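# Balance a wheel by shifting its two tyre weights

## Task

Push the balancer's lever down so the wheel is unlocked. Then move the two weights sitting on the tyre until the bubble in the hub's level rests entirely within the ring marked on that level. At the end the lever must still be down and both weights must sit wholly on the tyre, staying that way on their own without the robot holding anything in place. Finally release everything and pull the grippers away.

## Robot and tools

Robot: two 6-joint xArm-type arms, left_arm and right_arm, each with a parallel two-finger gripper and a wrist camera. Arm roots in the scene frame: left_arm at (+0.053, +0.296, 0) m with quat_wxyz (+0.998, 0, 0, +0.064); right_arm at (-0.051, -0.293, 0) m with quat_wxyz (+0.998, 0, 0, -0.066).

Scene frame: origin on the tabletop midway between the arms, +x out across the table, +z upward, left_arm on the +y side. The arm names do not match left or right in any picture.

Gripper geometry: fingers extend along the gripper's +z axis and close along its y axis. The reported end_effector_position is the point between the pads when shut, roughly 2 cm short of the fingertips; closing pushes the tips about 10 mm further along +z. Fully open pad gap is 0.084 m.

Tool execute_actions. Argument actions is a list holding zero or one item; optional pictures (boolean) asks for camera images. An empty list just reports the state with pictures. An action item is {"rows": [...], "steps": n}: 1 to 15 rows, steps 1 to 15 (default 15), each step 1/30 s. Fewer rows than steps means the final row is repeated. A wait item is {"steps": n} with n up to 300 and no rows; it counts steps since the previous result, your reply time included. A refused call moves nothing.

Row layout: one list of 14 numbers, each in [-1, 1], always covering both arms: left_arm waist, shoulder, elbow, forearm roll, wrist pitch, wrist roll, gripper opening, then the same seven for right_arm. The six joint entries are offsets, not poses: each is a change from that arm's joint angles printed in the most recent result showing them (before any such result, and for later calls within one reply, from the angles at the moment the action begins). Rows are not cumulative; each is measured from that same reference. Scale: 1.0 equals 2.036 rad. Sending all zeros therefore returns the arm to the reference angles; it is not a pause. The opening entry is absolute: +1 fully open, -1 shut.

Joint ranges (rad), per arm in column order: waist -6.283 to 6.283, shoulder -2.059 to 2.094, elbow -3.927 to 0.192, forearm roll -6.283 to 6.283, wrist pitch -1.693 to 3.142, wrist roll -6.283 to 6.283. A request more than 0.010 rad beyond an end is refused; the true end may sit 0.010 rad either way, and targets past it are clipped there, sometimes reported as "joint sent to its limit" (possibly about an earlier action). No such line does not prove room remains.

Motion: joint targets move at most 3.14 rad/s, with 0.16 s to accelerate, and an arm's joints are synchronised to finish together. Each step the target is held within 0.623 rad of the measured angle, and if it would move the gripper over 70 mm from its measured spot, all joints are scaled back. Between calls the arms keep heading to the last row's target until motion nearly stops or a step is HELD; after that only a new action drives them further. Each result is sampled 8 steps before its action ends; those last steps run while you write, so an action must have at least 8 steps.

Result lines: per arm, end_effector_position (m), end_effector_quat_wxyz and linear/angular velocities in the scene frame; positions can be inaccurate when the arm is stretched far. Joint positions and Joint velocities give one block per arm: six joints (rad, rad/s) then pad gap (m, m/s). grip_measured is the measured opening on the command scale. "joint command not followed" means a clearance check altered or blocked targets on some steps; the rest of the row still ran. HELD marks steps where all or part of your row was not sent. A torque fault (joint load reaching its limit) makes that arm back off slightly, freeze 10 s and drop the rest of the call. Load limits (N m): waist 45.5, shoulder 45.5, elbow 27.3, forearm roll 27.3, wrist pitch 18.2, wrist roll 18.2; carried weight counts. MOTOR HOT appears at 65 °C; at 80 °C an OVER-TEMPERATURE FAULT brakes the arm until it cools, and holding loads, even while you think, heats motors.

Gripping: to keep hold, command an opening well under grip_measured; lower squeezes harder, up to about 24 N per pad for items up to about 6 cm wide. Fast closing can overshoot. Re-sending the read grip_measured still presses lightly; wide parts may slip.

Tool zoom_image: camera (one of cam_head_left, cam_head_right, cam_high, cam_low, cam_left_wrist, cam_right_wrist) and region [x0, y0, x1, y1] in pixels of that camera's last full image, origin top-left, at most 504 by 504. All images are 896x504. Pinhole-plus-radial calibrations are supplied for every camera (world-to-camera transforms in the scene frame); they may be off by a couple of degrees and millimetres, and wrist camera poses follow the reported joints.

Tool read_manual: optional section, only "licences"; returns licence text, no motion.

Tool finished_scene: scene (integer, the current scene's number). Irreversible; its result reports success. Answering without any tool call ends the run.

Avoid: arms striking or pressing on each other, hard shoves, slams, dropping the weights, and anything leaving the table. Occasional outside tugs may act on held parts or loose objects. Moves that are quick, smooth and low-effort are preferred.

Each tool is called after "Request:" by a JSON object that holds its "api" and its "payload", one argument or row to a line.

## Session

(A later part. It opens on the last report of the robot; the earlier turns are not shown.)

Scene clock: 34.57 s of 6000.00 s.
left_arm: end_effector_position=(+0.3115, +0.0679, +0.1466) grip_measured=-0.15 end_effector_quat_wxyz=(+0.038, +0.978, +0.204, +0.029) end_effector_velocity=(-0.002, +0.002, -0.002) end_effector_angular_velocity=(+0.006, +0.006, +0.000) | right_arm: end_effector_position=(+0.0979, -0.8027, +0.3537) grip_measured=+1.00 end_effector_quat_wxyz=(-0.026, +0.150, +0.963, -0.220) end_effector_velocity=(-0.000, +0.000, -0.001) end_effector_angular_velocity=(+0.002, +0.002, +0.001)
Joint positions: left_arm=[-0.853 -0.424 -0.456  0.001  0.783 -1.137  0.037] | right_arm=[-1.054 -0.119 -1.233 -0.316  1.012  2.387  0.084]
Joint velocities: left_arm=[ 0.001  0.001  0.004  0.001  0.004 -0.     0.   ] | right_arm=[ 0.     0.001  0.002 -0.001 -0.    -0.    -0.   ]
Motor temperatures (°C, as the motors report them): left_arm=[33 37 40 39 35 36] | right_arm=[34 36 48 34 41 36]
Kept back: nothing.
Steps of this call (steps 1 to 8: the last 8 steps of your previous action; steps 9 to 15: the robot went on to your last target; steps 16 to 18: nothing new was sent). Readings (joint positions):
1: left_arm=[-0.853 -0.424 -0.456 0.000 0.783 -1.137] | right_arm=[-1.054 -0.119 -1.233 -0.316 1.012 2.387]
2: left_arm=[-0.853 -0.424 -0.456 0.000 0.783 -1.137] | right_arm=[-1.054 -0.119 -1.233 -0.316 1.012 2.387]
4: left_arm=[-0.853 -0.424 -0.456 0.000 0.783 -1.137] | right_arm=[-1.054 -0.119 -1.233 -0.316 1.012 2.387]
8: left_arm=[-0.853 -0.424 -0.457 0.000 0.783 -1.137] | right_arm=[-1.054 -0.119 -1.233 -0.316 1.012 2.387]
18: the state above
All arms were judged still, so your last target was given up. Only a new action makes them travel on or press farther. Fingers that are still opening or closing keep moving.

Not stopped at 40 mm: missed again.

Request:
{"api": "execute_actions", "payload": {
  "actions": []
}}

Request:
{"api": "zoom_image", "payload": {
  "camera": "cam_head_right",
  "region": [450,220,510,270]
}}

Request:
{"api": "zoom_image", "payload": {
  "camera": "cam_low",
  "region": [300,140,420,220]
}}

Scene clock: 34.87 s of 6000.00 s.
left_arm: end_effector_position=(+0.3115, +0.0680, +0.1465) grip_measured=-0.15 end_effector_quat_wxyz=(+0.038, +0.978, +0.204, +0.028) end_effector_velocity=(+0.001, +0.000, -0.000) end_effector_angular_velocity=(+0.002, +0.002, +0.002) | right_arm: end_effector_position=(+0.0979, -0.8027, +0.3537) grip_measured=+1.00 end_effector_quat_wxyz=(-0.026, +0.150, +0.963, -0.220) end_effector_velocity=(+0.000, -0.000, -0.001) end_effector_angular_velocity=(+0.001, -0.002, -0.000)
Joint positions: left_arm=[-0.853 -0.423 -0.456  0.001  0.785 -1.137  0.037] | right_arm=[-1.054 -0.119 -1.233 -0.316  1.012  2.387  0.084]
Joint velocities: left_arm=[ 0.002  0.003 -0.002  0.     0.001 -0.    -0.   ] | right_arm=[-0.     0.001  0.001  0.002 -0.001  0.     0.   ]
Motor temperatures (°C, as the motors report them): left_arm=[33 37 40 39 35 36] | right_arm=[34 36 48 34 41 36]
Kept back: nothing.
Steps of this call (steps 1 to 9: nothing new was sent). Readings (joint positions):
1: left_arm=[-0.853 -0.424 -0.455 0.001 0.784 -1.137] | right_arm=[-1.054 -0.119 -1.233 -0.316 1.012 2.387]
2: left_arm=[-0.853 -0.424 -0.455 0.001 0.784 -1.137] | right_arm=[-1.054 -0.119 -1.233 -0.316 1.012 2.387]
4: left_arm=[-0.853 -0.424 -0.456 0.001 0.784 -1.137] | right_arm=[-1.054 -0.119 -1.233 -0.316 1.012 2.387]
8: left_arm=[-0.853 -0.423 -0.456 0.001 0.784 -1.137] | right_arm=[-1.054 -0.119 -1.233 -0.316 1.012 2.387]
9: the state above
camera_calibration (this result's frames):
cam_left_wrist: T_world_to_cam=[[0.394384, -0.91518, 0.0831098, -0.0396958], [-0.91546, -0.399148, -0.0511205, 0.386974], [0.0799576, -0.0559226, -0.995228, 0.254617], [0, 0, 0, 1]] pos_world=[0.349556, 0.13237, 0.276483]
cam_right_wrist: T_world_to_cam=[[0.290687, 0.851437, -0.436527, 0.843192], [0.948744, -0.315633, 0.0161428, -0.286038], [-0.124038, -0.418845, -0.899546, 0.127567], [0, 0, 0, 1]] pos_world=[0.042095, -0.754777, 0.487446]

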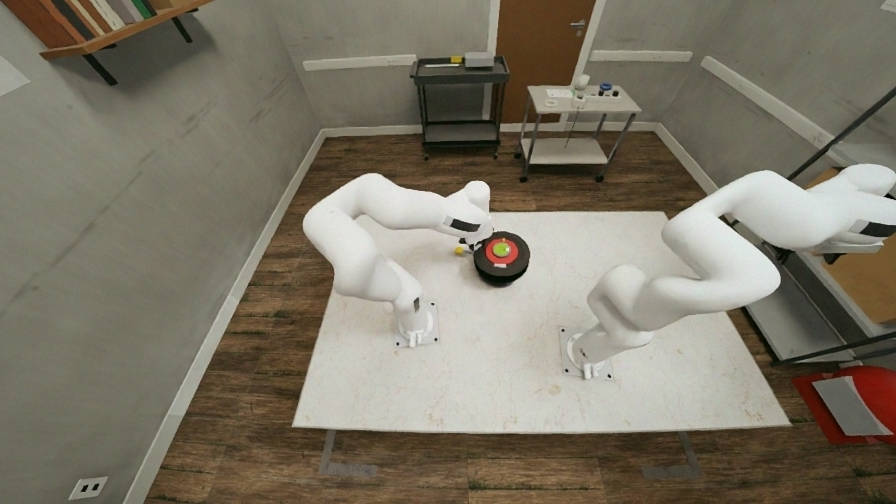

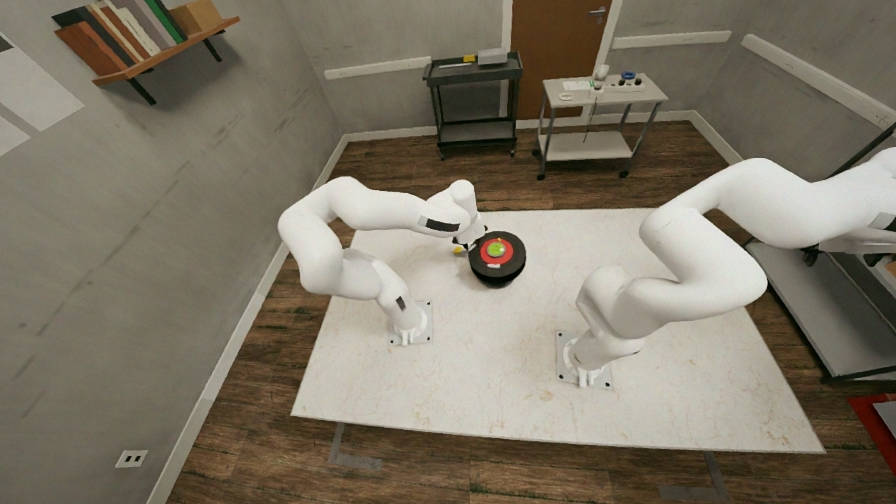

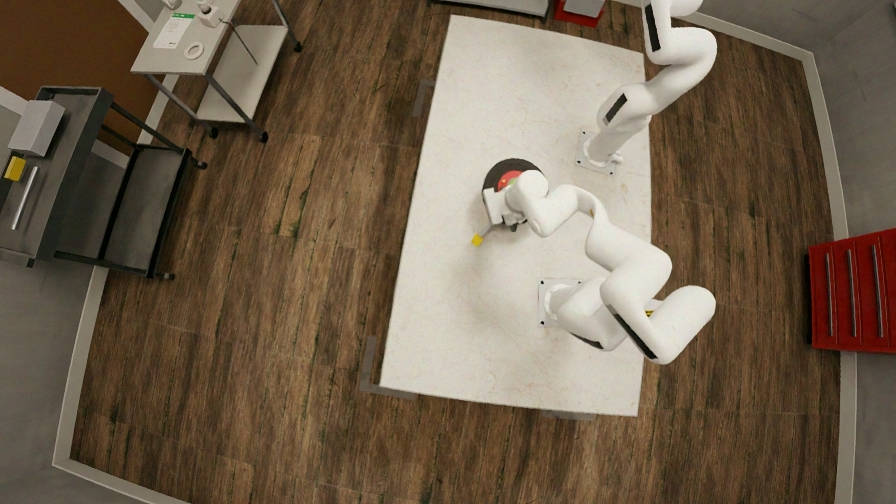

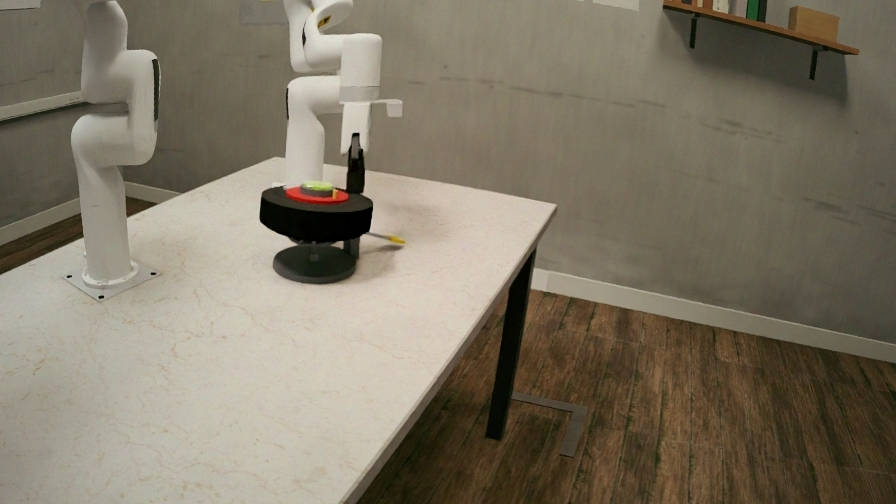

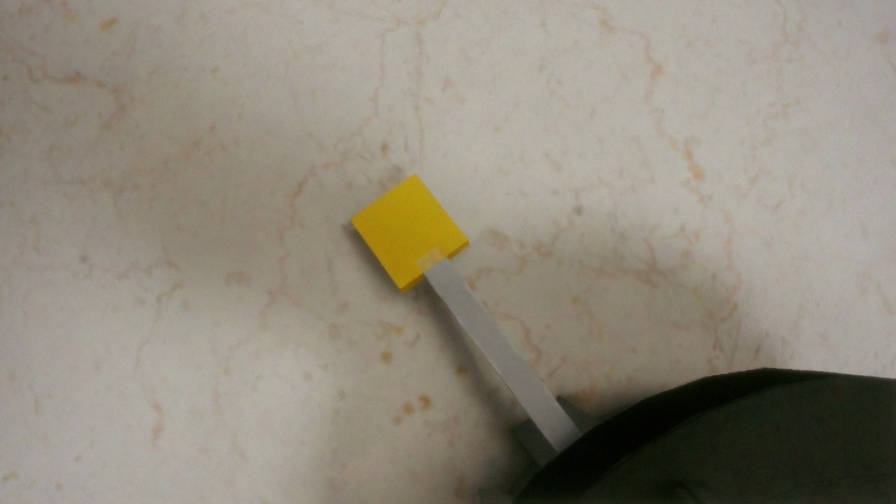

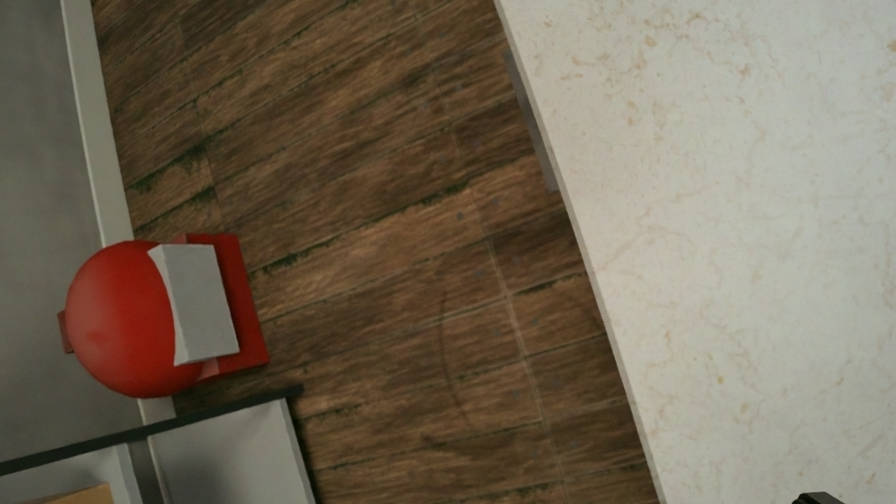

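Region (450, 220, 510, 270) of cam_head_right's 896x504 image, scaled by 8.400, with more detail than that image has.

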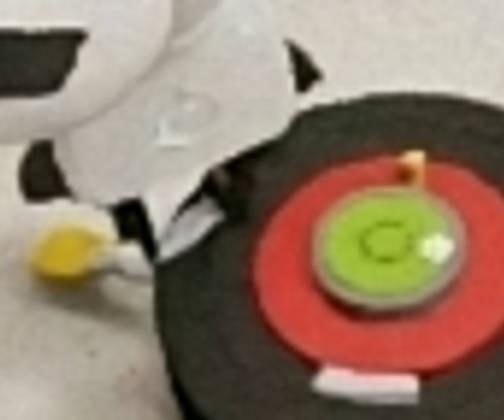

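Region (300, 140, 420, 220) of cam_low's 896x504 image, scaled by 4.200, with more detail than that image has.

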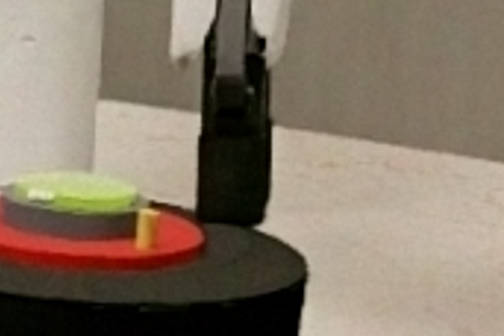

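Request:
{"api": "execute_actions", "payload": {
  "actions": [
    {"rows":[[0,0,0,0,0,0,0.1,0,0,0,0,0,0,1],[0,0,0,0,0,0,0.3,0,0,0,0,0,0,1],[0,0,0,0,0,0,0.6,0,0,0,0,0,0,1],[0,-0.004,-0.004,0,0.008,0,0.6,0,0,0,0,0,0,1],[0,-0.009,-0.009,0,0.018,0,0.6,0,0,0,0,0,0,1],[0,-0.009,-0.009,0,0.018,0,0.6,0,0,0,0,0,0,1],[0,-0.009,-0.009,0,0.018,0,0.6,0,0,0,0,0,0,1],[0.001,-0.02,0.004,0,0.004,0,0.6,0,0,0,0,0,0,1],[0.002,-0.031,0.018,0,-0.011,0,0.6,0,0,0,0,0,0,1],[0.002,-0.043,0.031,0,-0.026,0,0.6,0,0,0,0,0,0,1],[0.003,-0.054,0.045,0,-0.04,0,0.6,0,0,0,0,0,0,1],[0.004,-0.0653,0.0584,0,-0.055,0,0.6,0,0,0,0,0,0,1]],"steps":15}
  ]
}}

Request:
{"api": "execute_actions", "payload": {
  "actions": [
    {"steps":20}
  ]
}}

Request:
{"api": "execute_actions", "payload": {
  "actions": [
    {"rows":[[0,0.002,0.002,0,-0.004,0,0.6,0,0,0,0,0,0,1],[0,0.004,0.004,0,-0.008,0,0.6,0,0,0,0,0,0,1],[0,0.006,0.006,0,-0.012,0,0.6,0,0,0,0,0,0,1],[0,0.0078,0.0077,0,-0.0155,0,0.6,0,0,0,0,0,0,1],[0,0.0092,0.009,0,-0.0182,0,0.6,0,0,0,0,0,0,1]],"steps":12}
  ]
}}

Request:
{"api": "execute_actions", "payload": {
  "actions": [
    {"steps":15}
  ],
  "pictures": true
}}

Request:
{"api": "zoom_image", "payload": {
  "camera": "cam_head_right",
  "region": [445,220,505,270]
}}

Scene clock: 36.27 s of 6000.00 s.
left_arm: end_effector_position=(+0.3074, +0.0726, +0.1450) grip_measured=+0.59 end_effector_quat_wxyz=(+0.029, +0.978, +0.205, +0.023) end_effector_velocity=(-0.010, -0.007, +0.058) end_effector_angular_velocity=(+0.004, +0.022, -0.024) | right_arm: end_effector_position=(+0.0979, -0.8027, +0.3537) grip_measured=+1.00 end_effector_quat_wxyz=(-0.026, +0.150, +0.963, -0.220) end_effector_velocity=(+0.000, +0.000, +0.001) end_effector_angular_velocity=(-0.001, -0.001, +0.000)
Joint positions: left_arm=[-0.851 -0.428 -0.454  0.002  0.809 -1.137  0.068] | right_arm=[-1.054 -0.119 -1.233 -0.316  1.012  2.387  0.084]
Joint velocities: left_arm=[-0.03  -0.116 -0.1   -0.015  0.235  0.004  0.01 ] | right_arm=[ 0.001 -0.001 -0.001  0.     0.001  0.     0.   ]
Motor temperatures (°C, as the motors report them): left_arm=[33 37 39 39 35 36] | right_arm=[34 36 48 34 41 36]
Steps of this call (steps 1 to 35: nothing new was sent; steps 36 to 42: the first 7 steps of this action). Readings (joint positions):
36: left_arm=[-0.852 -0.423 -0.456 0.001 0.785 -1.137] | right_arm=[-1.054 -0.119 -1.233 -0.316 1.012 2.387]
37: left_arm=[-0.851 -0.423 -0.455 0.002 0.787 -1.137] | right_arm=[-1.054 -0.119 -1.233 -0.316 1.012 2.387]
39: left_arm=[-0.848 -0.422 -0.453 0.003 0.788 -1.138] | right_arm=[-1.054 -0.119 -1.233 -0.316 1.012 2.387]
42: the state above

Scene clock: 36.93 s of 6000.00 s.
left_arm: end_effector_position=(+0.3098, +0.0732, +0.1538) grip_measured=+0.59 end_effector_quat_wxyz=(+0.088, +0.972, +0.207, +0.066) end_effector_velocity=(-0.000, +0.000, +0.000) end_effector_angular_velocity=(-0.002, -0.002, -0.000) | right_arm: end_effector_position=(+0.0979, -0.8027, +0.3537) grip_measured=+1.00 end_effector_quat_wxyz=(-0.026, +0.150, +0.963, -0.220) end_effector_velocity=(-0.000, +0.000, -0.001) end_effector_angular_velocity=(+0.002, +0.001, -0.000)
Joint positions: left_arm=[-0.845 -0.555 -0.338  0.001  0.673 -1.137  0.069] | right_arm=[-1.054 -0.119 -1.233 -0.316  1.012  2.387  0.084]
Joint velocities: left_arm=[ 0.    -0.003  0.002  0.    -0.002 -0.     0.   ] | right_arm=[-0.     0.001  0.001 -0.     0.     0.    -0.   ]
Motor temperatures (°C, as the motors report them): left_arm=[33 37 39 39 35 36] | right_arm=[34 36 48 34 41 36]
Kept back: nothing.
Steps of this call (steps 1 to 8: the last 8 steps of your previous action; steps 9 to 20: the robot went on to your last target). Readings (joint positions):
1: left_arm=[-0.852 -0.432 -0.458 0.001 0.815 -1.137] | right_arm=[-1.054 -0.119 -1.233 -0.316 1.012 2.387]
2: left_arm=[-0.852 -0.437 -0.460 0.001 0.814 -1.137] | right_arm=[-1.054 -0.119 -1.233 -0.316 1.012 2.387]
4: left_arm=[-0.851 -0.461 -0.442 0.001 0.790 -1.137] | right_arm=[-1.054 -0.119 -1.233 -0.316 1.012 2.387]
8: left_arm=[-0.846 -0.532 -0.362 0.001 0.705 -1.137] | right_arm=[-1.054 -0.119 -1.233 -0.316 1.012 2.387]
20: the state above

Scene clock: 37.07 s of 6000.00 s.
left_arm: end_effector_position=(+0.3099, +0.0731, +0.1516) grip_measured=+0.59 end_effector_quat_wxyz=(+0.088, +0.972, +0.207, +0.067) end_effector_velocity=(-0.004, +0.004, -0.046) end_effector_angular_velocity=(+0.004, +0.005, +0.002) | right_arm: end_effector_position=(+0.0979, -0.8027, +0.3537) grip_measured=+1.00 end_effector_quat_wxyz=(-0.026, +0.150, +0.963, -0.220) end_effector_velocity=(-0.000, +0.000, -0.001) end_effector_angular_velocity=(+0.001, +0.001, -0.000)
Joint positions: left_arm=[-0.845 -0.551 -0.333  0.001  0.662 -1.137  0.069] | right_arm=[-1.054 -0.119 -1.233 -0.316  1.012  2.387  0.084]
Joint velocities: left_arm=[ 0.001  0.088  0.086  0.    -0.168 -0.001 -0.   ] | right_arm=[ 0.    -0.     0.001 -0.     0.001  0.    -0.   ]
Motor temperatures (°C, as the motors report them): left_arm=[33 37 39 39 35 36] | right_arm=[34 36 48 34 41 36]
Steps of this call (steps 1 to 4: the first 4 steps of this action). Readings (joint positions):
1: left_arm=[-0.845 -0.556 -0.337 0.001 0.673 -1.137] | right_arm=[-1.054 -0.119 -1.233 -0.316 1.012 2.387]
2: left_arm=[-0.845 -0.555 -0.337 0.001 0.671 -1.137] | right_arm=[-1.054 -0.119 -1.233 -0.316 1.012 2.387]
4: the state above

Scene clock: 37.57 s of 6000.00 s.
left_arm: end_effector_position=(+0.3092, +0.0737, +0.1442) grip_measured=+0.59 end_effector_quat_wxyz=(+0.088, +0.972, +0.207, +0.066) end_effector_velocity=(-0.000, +0.000, -0.000) end_effector_angular_velocity=(-0.000, -0.000, -0.000) | right_arm: end_effector_position=(+0.0979, -0.8027, +0.3537) grip_measured=+1.00 end_effector_quat_wxyz=(-0.026, +0.150, +0.963, -0.220) end_effector_velocity=(-0.000, +0.000, +0.001) end_effector_angular_velocity=(-0.000, +0.002, +0.000)
Joint positions: left_arm=[-0.845 -0.537 -0.319  0.001  0.636 -1.137  0.069] | right_arm=[-1.054 -0.119 -1.233 -0.316  1.012  2.387  0.084]
Joint velocities: left_arm=[ 0.    -0.001  0.001 -0.    -0.001  0.     0.   ] | right_arm=[ 0.    -0.001 -0.001 -0.002  0.002 -0.     0.   ]
Motor temperatures (°C, as the motors report them): left_arm=[33 37 39 39 35 36] | right_arm=[34 36 48 34 41 36]
Kept back: nothing.
Steps of this call (steps 1 to 8: the last 8 steps of your previous action; steps 9 to 15: the robot went on to your last target). Readings (joint positions):
1: left_arm=[-0.845 -0.548 -0.330 0.001 0.656 -1.137] | right_arm=[-1.054 -0.119 -1.233 -0.316 1.012 2.387]
2: left_arm=[-0.845 -0.544 -0.326 0.001 0.650 -1.137] | right_arm=[-1.054 -0.119 -1.233 -0.316 1.012 2.387]
4: left_arm=[-0.845 -0.539 -0.321 0.001 0.642 -1.137] | right_arm=[-1.054 -0.119 -1.233 -0.316 1.012 2.387]
8: left_arm=[-0.845 -0.537 -0.320 0.001 0.637 -1.137] | right_arm=[-1.054 -0.119 -1.233 -0.316 1.012 2.387]
15: the state above
camera_calibration (this result's frames):
cam_left_wrist: T_world_to_cam=[[0.388469, -0.900452, 0.195648, -0.0488537], [-0.904895, -0.412868, -0.103468, 0.392286], [0.173945, -0.136847, -0.975201, 0.226857], [0, 0, 0, 1]] pos_world=[0.334495, 0.149016, 0.271378]
cam_right_wrist: T_world_to_cam=[[0.290688, 0.851437, -0.436527, 0.843192], [0.948744, -0.315633, 0.0161431, -0.286039], [-0.124037, -0.418845, -0.899546, 0.127567], [0, 0, 0, 1]] pos_world=[0.042095, -0.754777, 0.487446]

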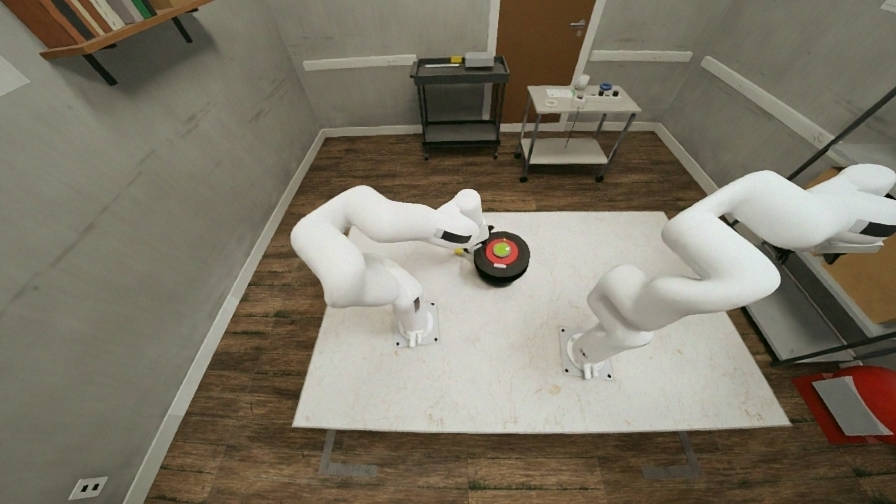

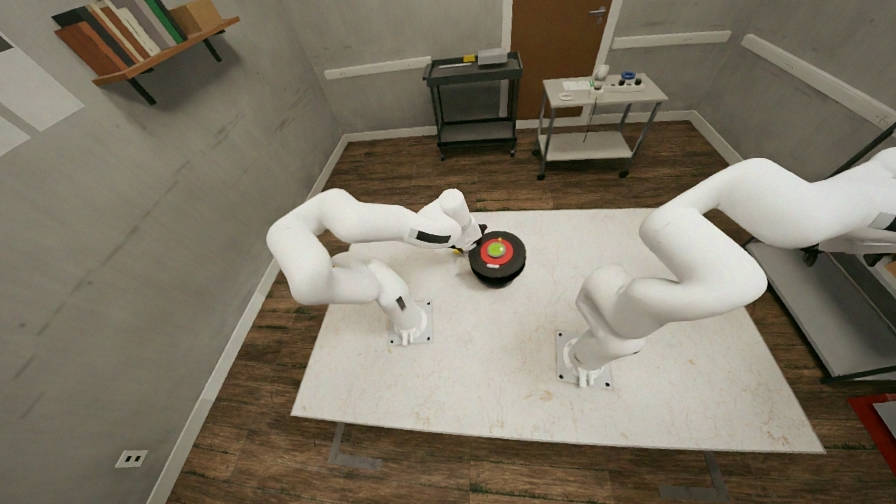

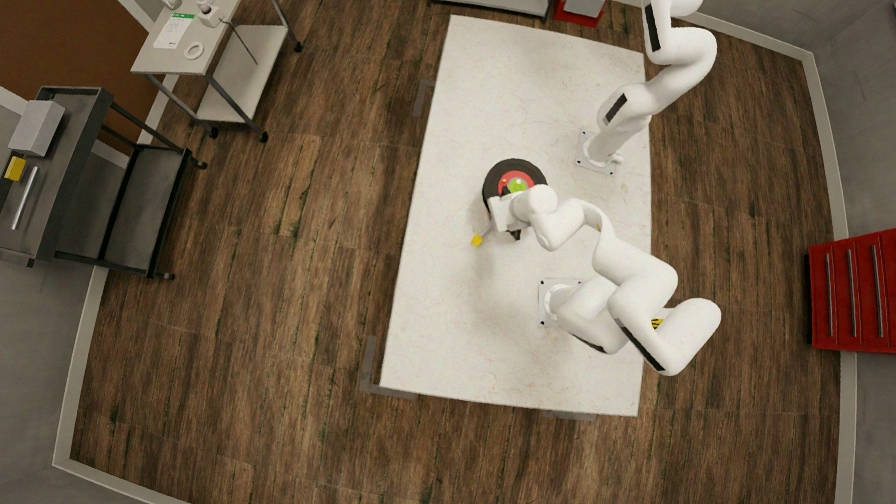

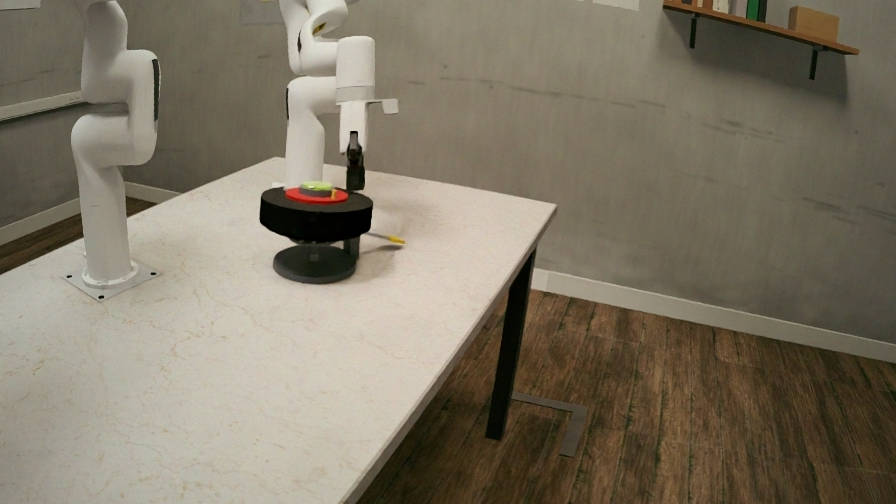

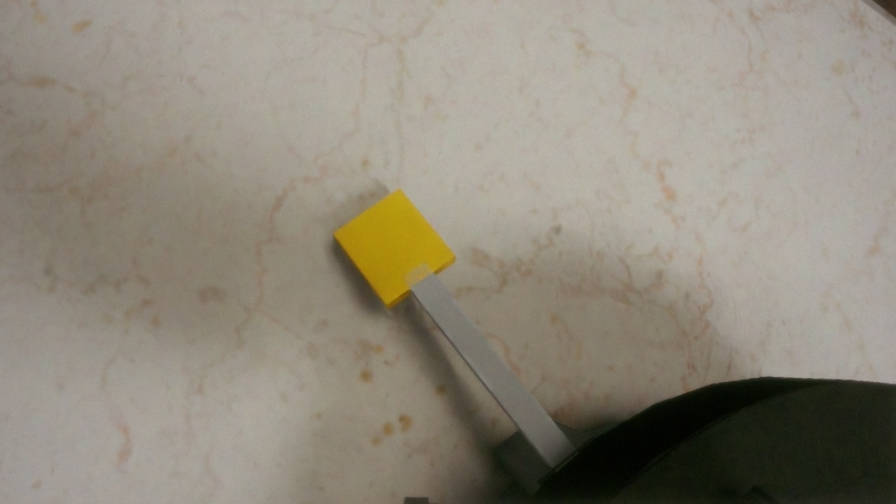

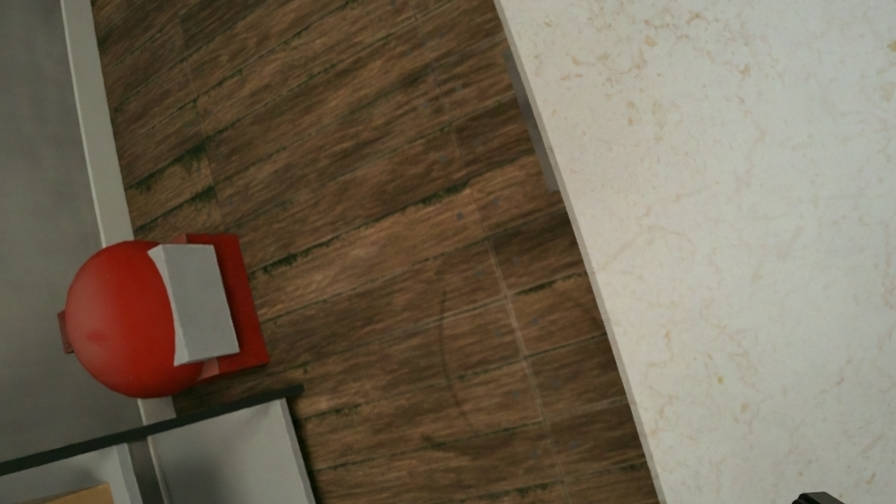

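Region (445, 220, 505, 270) of cam_head_right's 896x504 image, scaled by 8.400, with more detail than that image has.

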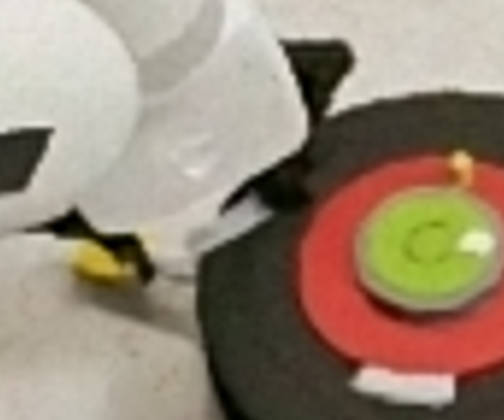

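Request:
{"api": "execute_actions", "payload": {
  "actions": [
    {"rows":[[0,0.001,0.001,0,-0.002,0,0.55,0,0,0,0,0,0,1],[0,0.0018,0.0018,0,-0.0036,0,0.5,0,0,0,0,0,0,1],[0,0.0018,0.0018,0,-0.0036,0,0.44,0,0,0,0,0,0,1],[0,0.0018,0.0018,0,-0.0036,0,0.38,0,0,0,0,0,0,1],[0,0.0018,0.0018,0,-0.0036,0,0.32,0,0,0,0,0,0,1],[0,0.0018,0.0018,0,-0.0036,0,0.26,0,0,0,0,0,0,1],[0,0.0018,0.0018,0,-0.0036,0,0.2,0,0,0,0,0,0,1],[0,0.0018,0.0018,0,-0.0036,0,0.15,0,0,0,0,0,0,1],[0,0.0018,0.0018,0,-0.0036,0,0.1,0,0,0,0,0,0,1],[0,0.0018,0.0018,0,-0.0036,0,0.05,0,0,0,0,0,0,1],[0,0.0018,0.0018,0,-0.0036,0,0,0,0,0,0,0,0,1],[0,0.0018,0.0018,0,-0.0036,0,-0.04,0,0,0,0,0,0,1],[0,0.0018,0.0018,0,-0.0036,0,-0.08,0,0,0,0,0,0,1],[0,0.0018,0.0018,0,-0.0036,0,-0.12,0,0,0,0,0,0,1],[0,0.0018,0.0018,0,-0.0036,0,-0.16,0,0,0,0,0,0,1]],"steps":15}
  ]
}}

Request:
{"api": "execute_actions", "payload": {
  "actions": [
    {"steps":18}
  ]
}}

Scene clock: 38.47 s of 6000.00 s.
left_arm: end_effector_position=(+0.3090, +0.0739, +0.1424) grip_measured=+0.27 end_effector_quat_wxyz=(+0.088, +0.972, +0.207, +0.066) end_effector_velocity=(+0.007, -0.009, +0.009) end_effector_angular_velocity=(-0.028, -0.029, -0.003) | right_arm: end_effector_position=(+0.0979, -0.8027, +0.3537) grip_measured=+1.00 end_effector_quat_wxyz=(-0.026, +0.150, +0.963, -0.220) end_effector_velocity=(-0.000, -0.000, -0.000) end_effector_angular_velocity=(+0.001, -0.000, -0.001)
Joint positions: left_arm=[-0.845 -0.533 -0.316  0.001  0.629 -1.137  0.055] | right_arm=[-1.054 -0.119 -1.233 -0.316  1.012  2.387  0.084]
Joint velocities: left_arm=[-0.005 -0.001 -0.012 -0.003 -0.027 -0.    -0.074] | right_arm=[-0.     0.001 -0.     0.001  0.     0.     0.   ]
Motor temperatures (°C, as the motors report them): left_arm=[33 37 40 39 35 36] | right_arm=[34 36 48 34 41 36]
Steps of this call (steps 1 to 15: the robot went on to your last target; steps 16 to 20: nothing new was sent; steps 21 to 27: the first 7 steps of this action). Readings (joint positions):
21: left_arm=[-0.845 -0.537 -0.319 0.001 0.636 -1.137] | right_arm=[-1.054 -0.119 -1.233 -0.316 1.012 2.387]
22: left_arm=[-0.845 -0.536 -0.319 0.001 0.635 -1.137] | right_arm=[-1.054 -0.119 -1.233 -0.316 1.012 2.387]
24: left_arm=[-0.845 -0.535 -0.317 0.001 0.632 -1.137] | right_arm=[-1.054 -0.119 -1.233 -0.316 1.012 2.387]
27: the state above

Scene clock: 39.07 s of 6000.00 s.
left_arm: end_effector_position=(+0.3100, +0.0728, +0.1439) grip_measured=-0.07 end_effector_quat_wxyz=(+0.090, +0.972, +0.207, +0.068) end_effector_velocity=(-0.001, +0.001, -0.001) end_effector_angular_velocity=(+0.004, +0.003, +0.001) | right_arm: end_effector_position=(+0.0979, -0.8027, +0.3537) grip_measured=+1.00 end_effector_quat_wxyz=(-0.026, +0.150, +0.963, -0.220) end_effector_velocity=(-0.000, -0.000, -0.000) end_effector_angular_velocity=(+0.000, +0.001, +0.000)
Joint positions: left_arm=[-0.845 -0.534 -0.318  0.001  0.627 -1.137  0.041] | right_arm=[-1.054 -0.119 -1.233 -0.316  1.012  2.387  0.084]
Joint velocities: left_arm=[0.001 0.    0.003 0.001 0.002 0.    0.   ] | right_arm=[ 0.     0.001 -0.    -0.001  0.001 -0.     0.   ]
Motor temperatures (°C, as the motors report them): left_arm=[33 37 39 39 35 36] | right_arm=[34 36 48 34 41 36]
Kept back: nothing.
Steps of this call (steps 1 to 8: the last 8 steps of your previous action; steps 9 to 15: the robot went on to your last target; steps 16 to 18: nothing new was sent). Readings (joint positions):
1: left_arm=[-0.845 -0.534 -0.317 0.001 0.628 -1.137] | right_arm=[-1.054 -0.119 -1.233 -0.316 1.012 2.387]
2: left_arm=[-0.845 -0.534 -0.317 0.001 0.628 -1.137] | right_arm=[-1.054 -0.119 -1.233 -0.316 1.012 2.387]
4: left_arm=[-0.845 -0.534 -0.318 0.001 0.627 -1.137] | right_arm=[-1.054 -0.119 -1.233 -0.316 1.012 2.387]
8: left_arm=[-0.845 -0.534 -0.320 0.000 0.626 -1.137] | right_arm=[-1.054 -0.119 -1.233 -0.316 1.012 2.387]
18: the state above
All arms were judged still, so your last target was given up. Only a new action makes them travel on or press farther. Fingers that are still opening or closing keep moving.

Request:
{"api": "execute_actions", "payload": {
  "actions": [
    {"rows":[[0,0,0,0,0,0,-0.25,0,0,0,0,0,0,1],[0,0,0,0,0,0,-0.35,0,0,0,0,0,0,1],[0,0,0,0,0,0,-0.45,0,0,0,0,0,0,1],[0,-0.0005,-0.0005,0,0.001,0,-0.55,0,0,0,0,0,0,1],[0,-0.001,-0.001,0,0.002,0,-0.55,0,0,0,0,0,0,1],[0,-0.002,-0.002,0,0.004,0,-0.55,0,0,0,0,0,0,1],[0,-0.003,-0.003,0,0.006,0,-0.55,0,0,0,0,0,0,1],[0,-0.004,-0.004,0,0.008,0,-0.55,0,0,0,0,0,0,1],[0,-0.006,-0.006,0,0.012,0,-0.55,0,0,0,0,0,0,1],[0,-0.008,-0.008,0,0.016,0,-0.55,0,0,0,0,0,0,1],[0,-0.011,-0.011,0,0.022,0,-0.55,0,0,0,0,0,0,1],[0,-0.015,-0.015,0,0.03,0,-0.55,0,0,0,0,0,0,1],[0,-0.02,-0.021,0,0.041,0,-0.55,0,0,0,0,0,0,1],[0,-0.026,-0.028,0,0.054,0,-0.55,0,0,0,0,0,0,1],[0,-0.034,-0.04,0,0.074,0.2,-0.55,0,0,0,0,0,0,1]],"steps":15}
  ]
}}

Request:
{"api": "execute_actions", "payload": {
  "actions": [
    {"steps":30}
  ]
}}

Scene clock: 40.10 s of 6000.00 s.
left_arm: end_effector_position=(+0.3095, +0.0732, +0.1439) grip_measured=-0.07 end_effector_quat_wxyz=(+0.089, +0.972, +0.207, +0.067) end_effector_velocity=(-0.006, +0.004, +0.006) end_effector_angular_velocity=(+0.018, +0.021, -0.003) | right_arm: end_effector_position=(+0.0979, -0.8027, +0.3537) grip_measured=+1.00 end_effector_quat_wxyz=(-0.026, +0.150, +0.963, -0.220) end_effector_velocity=(+0.000, -0.000, +0.000) end_effector_angular_velocity=(-0.002, -0.000, +0.001)
Joint positions: left_arm=[-0.845 -0.535 -0.319  0.001  0.631 -1.137  0.041] | right_arm=[-1.054 -0.119 -1.233 -0.316  1.012  2.387  0.084]
Joint velocities: left_arm=[-0.003 -0.026 -0.012 -0.001  0.066  0.    -0.   ] | right_arm=[ 0.    -0.    -0.    -0.001 -0.001 -0.    -0.   ]
Motor temperatures (°C, as the motors report them): left_arm=[33 37 39 39 35 36] | right_arm=[34 36 48 34 41 36]
Steps of this call (steps 1 to 24: nothing new was sent; steps 25 to 31: the first 7 steps of this action). Readings (joint positions):
25: left_arm=[-0.845 -0.533 -0.318 0.001 0.628 -1.137] | right_arm=[-1.054 -0.119 -1.233 -0.316 1.012 2.387]
26: left_arm=[-0.845 -0.533 -0.318 0.001 0.628 -1.137] | right_arm=[-1.054 -0.119 -1.233 -0.316 1.012 2.387]
28: left_arm=[-0.845 -0.534 -0.318 0.001 0.628 -1.137] | right_arm=[-1.054 -0.119 -1.233 -0.316 1.012 2.387]
31: the state above

Scene clock: 41.10 s of 6000.00 s.
left_arm: end_effector_position=(+0.3122, +0.0709, +0.1846) grip_measured=-0.08 end_effector_quat_wxyz=(+0.074, +0.994, +0.007, +0.084) end_effector_velocity=(+0.000, -0.001, +0.001) end_effector_angular_velocity=(-0.001, -0.002, -0.004) | right_arm: end_effector_position=(+0.0979, -0.8027, +0.3537) grip_measured=+1.00 end_effector_quat_wxyz=(-0.026, +0.150, +0.963, -0.220) end_effector_velocity=(+0.000, +0.001, -0.001) end_effector_angular_velocity=(+0.003, +0.001, -0.000)
Joint positions: left_arm=[-0.845 -0.603 -0.4    0.001  0.778 -0.73   0.041] | right_arm=[-1.054 -0.119 -1.233 -0.316  1.012  2.387  0.084]
Joint velocities: left_arm=[-0.001 -0.001 -0.001 -0.    -0.     0.003  0.   ] | right_arm=[ 0.001 -0.     0.002  0.001  0.001  0.    -0.   ]
Motor temperatures (°C, as the motors report them): left_arm=[33 37 39 39 35 36] | right_arm=[34 36 48 34 41 36]
Kept back: nothing.
Steps of this call (steps 1 to 8: the last 8 steps of your previous action; steps 9 to 30: the robot went on to your last target). Readings (joint positions):
1: left_arm=[-0.845 -0.536 -0.319 0.001 0.634 -1.137] | right_arm=[-1.054 -0.119 -1.233 -0.316 1.012 2.387]
2: left_arm=[-0.845 -0.537 -0.320 0.001 0.637 -1.137] | right_arm=[-1.054 -0.119 -1.233 -0.316 1.012 2.387]
4: left_arm=[-0.844 -0.541 -0.322 0.001 0.648 -1.137] | right_arm=[-1.054 -0.119 -1.233 -0.316 1.012 2.387]
8: left_arm=[-0.843 -0.561 -0.339 0.001 0.693 -1.137] | right_arm=[-1.054 -0.119 -1.233 -0.316 1.012 2.387]
30: the state above

Request:
{"api": "execute_actions", "payload": {
  "actions": [],
  "pictures": false
}}

Request:
{"api": "execute_actions", "payload": {
  "actions": [
    {"rows":[[-0.01,0.03,-0.05,0,0.05,0.2,-0.55,0,0,0,0,0,0,1],[-0.01,0.03,-0.05,0,0.05,0.3,-0.55,0,0,0,0,0,0,1],[-0.02,0.06,-0.08,0,0.08,0.5,-0.55,0,0,0,0,0,0,1],[-0.02,0.06,-0.08,0,0.08,0.6,-0.55,0,0,0,0,0,0,1],[-0.033,0.118,-0.132,0,0.124,0.93,-0.55,0,0,0,0,0,0,1]],"steps":15}
  ]
}}

Request:
{"api": "execute_actions", "payload": {
  "actions": [
    {"steps":70}
  ],
  "pictures": true
}}

Scene clock: 42.43 s of 6000.00 s.
left_arm: end_effector_position=(+0.3123, +0.0708, +0.1847) grip_measured=-0.08 end_effector_quat_wxyz=(+0.074, +0.994, +0.006, +0.084) end_effector_velocity=(-0.000, -0.000, -0.001) end_effector_angular_velocity=(+0.002, +0.002, -0.001) | right_arm: end_effector_position=(+0.0979, -0.8027, +0.3537) grip_measured=+1.00 end_effector_quat_wxyz=(-0.026, +0.150, +0.963, -0.220) end_effector_velocity=(-0.000, +0.000, +0.000) end_effector_angular_velocity=(+0.001, -0.000, -0.001)
Joint positions: left_arm=[-0.845 -0.603 -0.4    0.001  0.778 -0.73   0.041] | right_arm=[-1.054 -0.119 -1.233 -0.316  1.012  2.387  0.084]
Joint velocities: left_arm=[-0.001  0.003 -0.     0.     0.     0.     0.   ] | right_arm=[-0.001 -0.    -0.     0.001  0.002 -0.    -0.   ]
Motor temperatures (°C, as the motors report them): left_arm=[33 37 39 39 35 36] | right_arm=[34 36 48 34 41 36]
Kept back: nothing.
Steps of this call (steps 1 to 15: the robot went on to your last target; steps 16 to 40: nothing new was sent). Readings (joint positions):
1: left_arm=[-0.845 -0.603 -0.400 0.001 0.778 -0.730] | right_arm=[-1.054 -0.119 -1.233 -0.316 1.012 2.387]
2: left_arm=[-0.845 -0.603 -0.400 0.001 0.778 -0.730] | right_arm=[-1.054 -0.119 -1.233 -0.316 1.012 2.387]
4: left_arm=[-0.845 -0.603 -0.400 0.001 0.778 -0.730] | right_arm=[-1.054 -0.119 -1.233 -0.316 1.012 2.387]
8: left_arm=[-0.845 -0.603 -0.400 0.001 0.778 -0.730] | right_arm=[-1.054 -0.119 -1.233 -0.316 1.012 2.387]
40: the state above
All arms were judged still, so your last target was given up. Only a new action makes them travel on or press farther. Fingers that are still opening or closing keep moving.

Scene clock: 42.67 s of 6000.00 s.
left_arm: end_effector_position=(+0.3119, +0.0651, +0.1908) grip_measured=-0.08 end_effector_quat_wxyz=(+0.052, +0.988, -0.128, +0.076) end_effector_velocity=(-0.005, -0.080, +0.068) end_effector_angular_velocity=(+0.734, +0.096, -2.790) | right_arm: end_effector_position=(+0.0979, -0.8027, +0.3537) grip_measured=+1.00 end_effector_quat_wxyz=(-0.026, +0.150, +0.963, -0.220) end_effector_velocity=(+0.000, -0.000, +0.001) end_effector_angular_velocity=(-0.002, -0.001, +0.001)
Joint positions: left_arm=[-0.858 -0.563 -0.461  0.001  0.841 -0.472  0.041] | right_arm=[-1.054 -0.119 -1.233 -0.316  1.012  2.387  0.084]
Joint velocities: left_arm=[-0.182  0.576 -0.798  0.     0.782  2.653  0.   ] | right_arm=[ 0.    -0.001 -0.    -0.    -0.001 -0.     0.   ]
Motor temperatures (°C, as the motors report them): left_arm=[33 37 40 39 35 36] | right_arm=[34 36 48 34 41 36]
Steps of this call (steps 1 to 7: the first 7 steps of this action). Readings (joint positions):
1: left_arm=[-0.845 -0.603 -0.400 0.001 0.778 -0.730] | right_arm=[-1.054 -0.119 -1.233 -0.316 1.012 2.387]
2: left_arm=[-0.845 -0.603 -0.401 0.001 0.779 -0.725] | right_arm=[-1.054 -0.119 -1.233 -0.316 1.012 2.387]
4: left_arm=[-0.847 -0.596 -0.411 0.001 0.790 -0.677] | right_arm=[-1.054 -0.119 -1.233 -0.316 1.012 2.387]
7: the state above

Scene clock: 45.00 s of 6000.00 s.
left_arm: end_effector_position=(+0.3077, +0.0429, +0.1912) grip_measured=-0.08 end_effector_quat_wxyz=(+0.000, -0.562, +0.827, -0.001) end_effector_velocity=(-0.000, -0.000, -0.000) end_effector_angular_velocity=(+0.000, +0.000, -0.000) | right_arm: end_effector_position=(+0.0979, -0.8027, +0.3537) grip_measured=+1.00 end_effector_quat_wxyz=(-0.026, +0.150, +0.963, -0.220) end_effector_velocity=(+0.000, +0.000, +0.000) end_effector_angular_velocity=(+0.001, -0.002, -0.001)
Joint positions: left_arm=[-0.912 -0.363 -0.668  0.001  1.03   1.163  0.041] | right_arm=[-1.054 -0.119 -1.233 -0.316  1.012  2.387  0.084]
Joint velocities: left_arm=[-0.001  0.     0.     0.    -0.    -0.001 -0.   ] | right_arm=[ 0.    -0.001 -0.     0.002  0.001 -0.     0.   ]
Motor temperatures (°C, as the motors report them): left_arm=[33 37 40 39 35 36] | right_arm=[34 36 48 34 41 36]
Kept back: nothing.
Steps of this call (steps 1 to 8: the last 8 steps of your previous action; steps 9 to 45: the robot went on to your last target; steps 46 to 70: nothing new was sent). Readings (joint positions):
1: left_arm=[-0.865 -0.539 -0.492 0.001 0.871 -0.380] | right_arm=[-1.054 -0.119 -1.233 -0.316 1.012 2.387]
2: left_arm=[-0.875 -0.508 -0.529 0.001 0.904 -0.283] | right_arm=[-1.054 -0.119 -1.233 -0.316 1.012 2.387]
4: left_arm=[-0.892 -0.443 -0.596 0.001 0.960 -0.085] | right_arm=[-1.054 -0.119 -1.233 -0.316 1.012 2.387]
8: left_arm=[-0.908 -0.380 -0.651 0.001 1.014 0.307] | right_arm=[-1.054 -0.119 -1.233 -0.316 1.012 2.387]
70: the state above
All arms were judged still, so your last target was given up. Only a new action makes them travel on or press farther. Fingers that are still opening or closing keep moving.
camera_calibration (this result's frames):
cam_left_wrist: T_world_to_cam=[[-0.928568, 0.371142, -0.0038842, 0.303536], [0.371162, 0.928506, -0.0107493, -0.0848457], [-0.00038302, -0.0114231, -0.999935, 0.321774], [0, 0, 0, 1]] pos_world=[0.313468, -0.0301994, 0.32202]
cam_right_wrist: T_world_to_cam=[[0.290688, 0.851437, -0.436527, 0.843192], [0.948744, -0.315633, 0.0161431, -0.286039], [-0.124037, -0.418845, -0.899546, 0.127567], [0, 0, 0, 1]] pos_world=[0.0420951, -0.754777, 0.487446]

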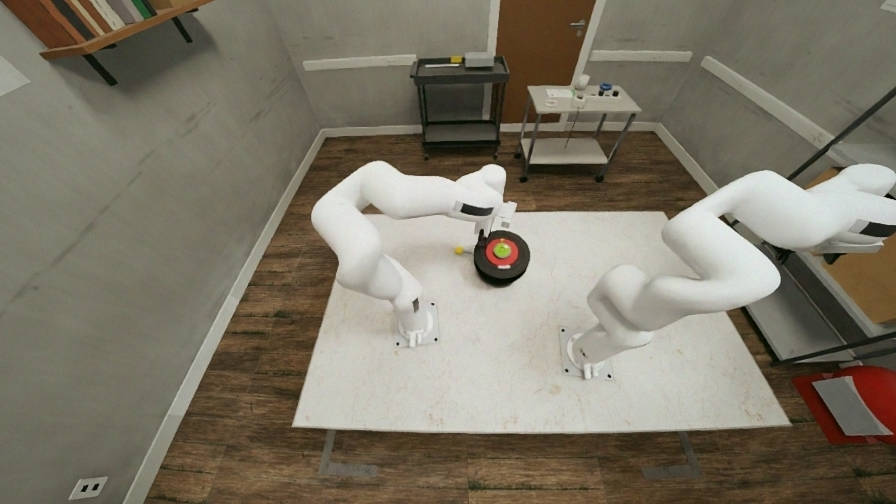

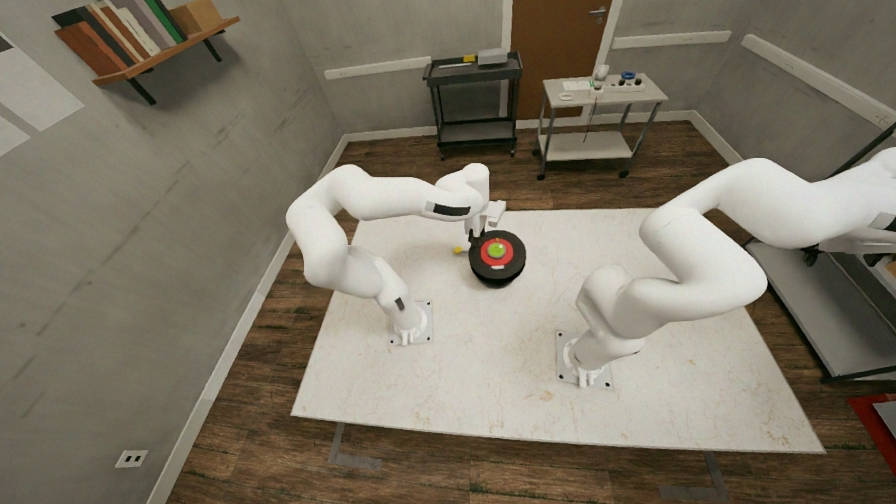

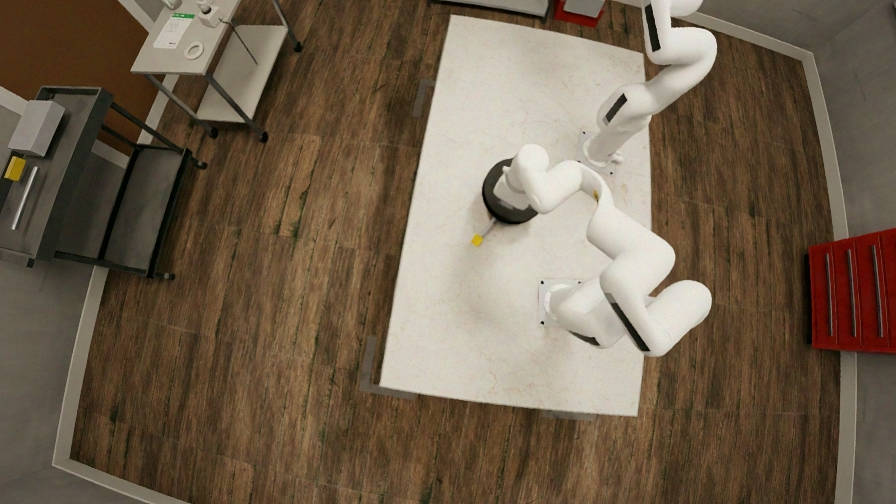

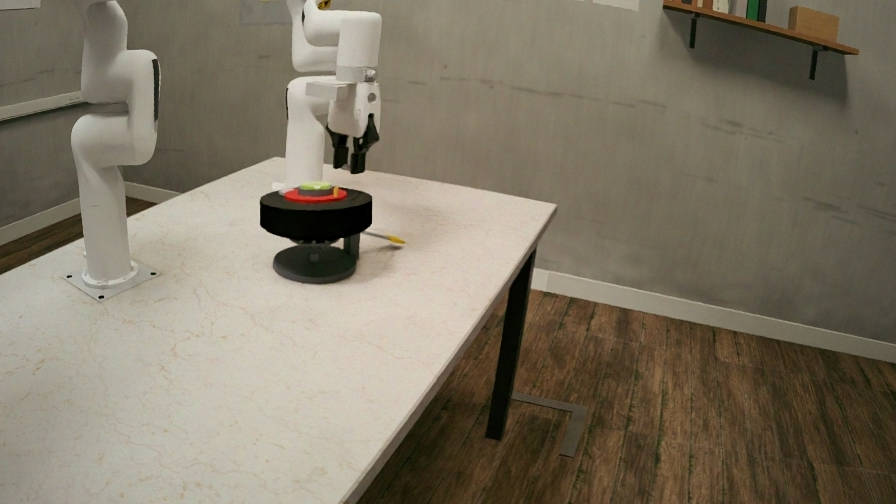

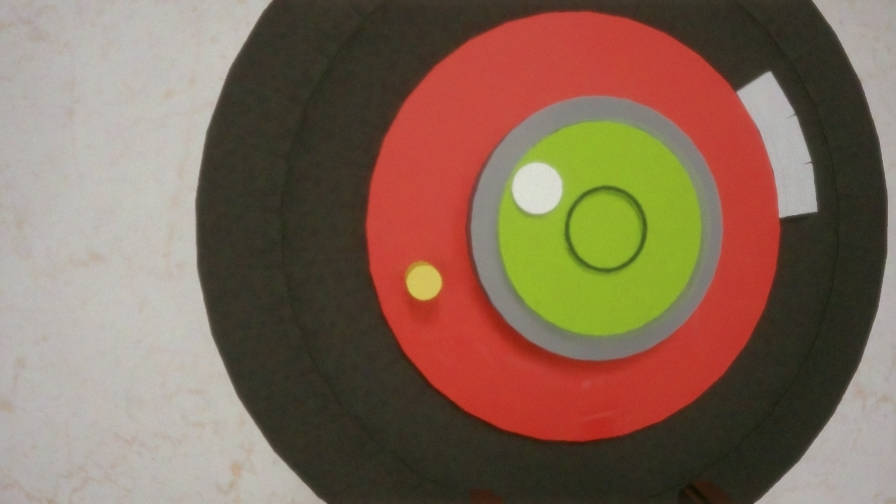

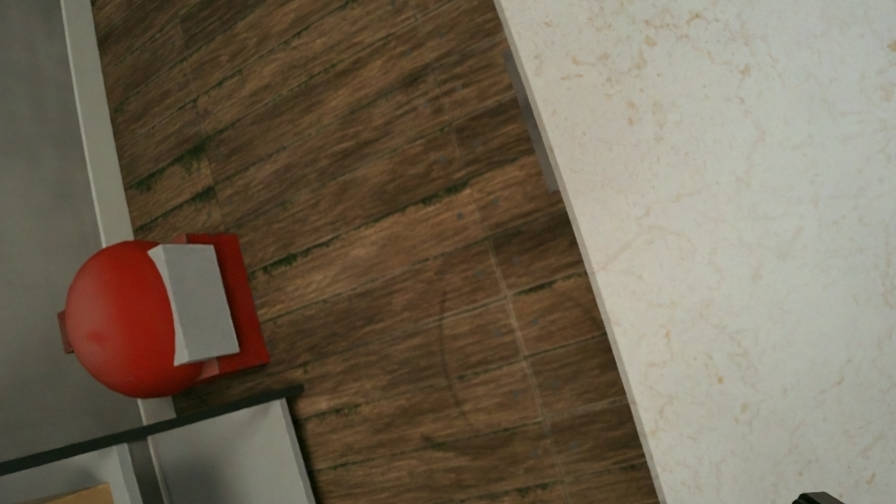

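Request:
{"api": "execute_actions", "payload": {
  "actions": [
    {"rows":[[0,-0.02,-0.04,0,0.06,0.3,-0.55,0,0,0,0,0,0,1],[0,-0.02,-0.04,0,0.06,0.65,-0.55,0,0,0,0,0,0,1]],"steps":15}
  ]
}}

Request:
{"api": "execute_actions", "payload": {
  "actions": [
    {"steps":15}
  ]
}}

Scene clock: 46.23 s of 6000.00 s.
left_arm: end_effector_position=(+0.3076, +0.0430, +0.2063) grip_measured=-0.08 end_effector_quat_wxyz=(+0.000, -0.451, +0.893, +0.000) end_effector_velocity=(+0.009, -0.009, +0.168) end_effector_angular_velocity=(-0.039, -0.037, -2.654) | right_arm: end_effector_position=(+0.0979, -0.8027, +0.3537) grip_measured=+1.00 end_effector_quat_wxyz=(-0.026, +0.150, +0.963, -0.220) end_effector_velocity=(-0.000, +0.000, +0.000) end_effector_angular_velocity=(-0.000, -0.000, -0.000)
Joint positions: left_arm=[-0.912 -0.379 -0.7    0.001  1.08   1.421  0.041] | right_arm=[-1.054 -0.119 -1.233 -0.316  1.012  2.387  0.084]
Joint velocities: left_arm=[ 0.    -0.17  -0.341 -0.     0.455  2.655  0.   ] | right_arm=[-0.    -0.001  0.    -0.     0.     0.    -0.   ]
Motor temperatures (°C, as the motors report them): left_arm=[33 37 40 39 35 36] | right_arm=[34 36 48 34 41 36]
Steps of this call (steps 1 to 30: nothing new was sent; steps 31 to 37: the first 7 steps of this action). Readings (joint positions):
31: left_arm=[-0.912 -0.363 -0.668 0.001 1.030 1.163] | right_arm=[-1.054 -0.119 -1.233 -0.316 1.012 2.387]
32: left_arm=[-0.912 -0.363 -0.669 0.001 1.031 1.168] | right_arm=[-1.054 -0.119 -1.233 -0.316 1.012 2.387]
34: left_arm=[-0.912 -0.366 -0.674 0.001 1.041 1.216] | right_arm=[-1.054 -0.119 -1.233 -0.316 1.012 2.387]
37: the state above

Scene clock: 46.73 s of 6000.00 s.
left_arm: end_effector_position=(+0.3071, +0.0436, +0.2301) grip_measured=-0.08 end_effector_quat_wxyz=(+0.001, +0.058, +0.998, -0.000) end_effector_velocity=(+0.001, +0.000, +0.001) end_effector_angular_velocity=(-0.001, -0.001, -0.169) | right_arm: end_effector_position=(+0.0979, -0.8027, +0.3537) grip_measured=+1.00 end_effector_quat_wxyz=(-0.026, +0.150, +0.963, -0.220) end_effector_velocity=(-0.000, -0.000, +0.000) end_effector_angular_velocity=(-0.000, +0.000, -0.000)
Joint positions: left_arm=[-0.912 -0.404 -0.749  0.001  1.152  2.474  0.041] | right_arm=[-1.054 -0.119 -1.233 -0.316  1.012  2.387  0.084]
Joint velocities: left_arm=[ 0.002 -0.001 -0.003 -0.     0.003  0.171 -0.   ] | right_arm=[-0.     0.    -0.001 -0.     0.001 -0.    -0.   ]
Motor temperatures (°C, as the motors report them): left_arm=[33 37 40 39 35 36] | right_arm=[34 36 48 34 41 36]
Kept back: nothing.
Steps of this call (steps 1 to 8: the last 8 steps of your previous action; steps 9 to 15: the robot went on to your last target). Readings (joint positions):
1: left_arm=[-0.912 -0.385 -0.712 0.001 1.095 1.514] | right_arm=[-1.054 -0.119 -1.233 -0.316 1.012 2.387]
2: left_arm=[-0.912 -0.390 -0.722 0.001 1.108 1.611] | right_arm=[-1.054 -0.119 -1.233 -0.316 1.012 2.387]
4: left_arm=[-0.912 -0.398 -0.737 0.001 1.129 1.809] | right_arm=[-1.054 -0.119 -1.233 -0.316 1.012 2.387]
8: left_arm=[-0.912 -0.403 -0.747 0.001 1.147 2.194] | right_arm=[-1.054 -0.119 -1.233 -0.316 1.012 2.387]
15: the state above


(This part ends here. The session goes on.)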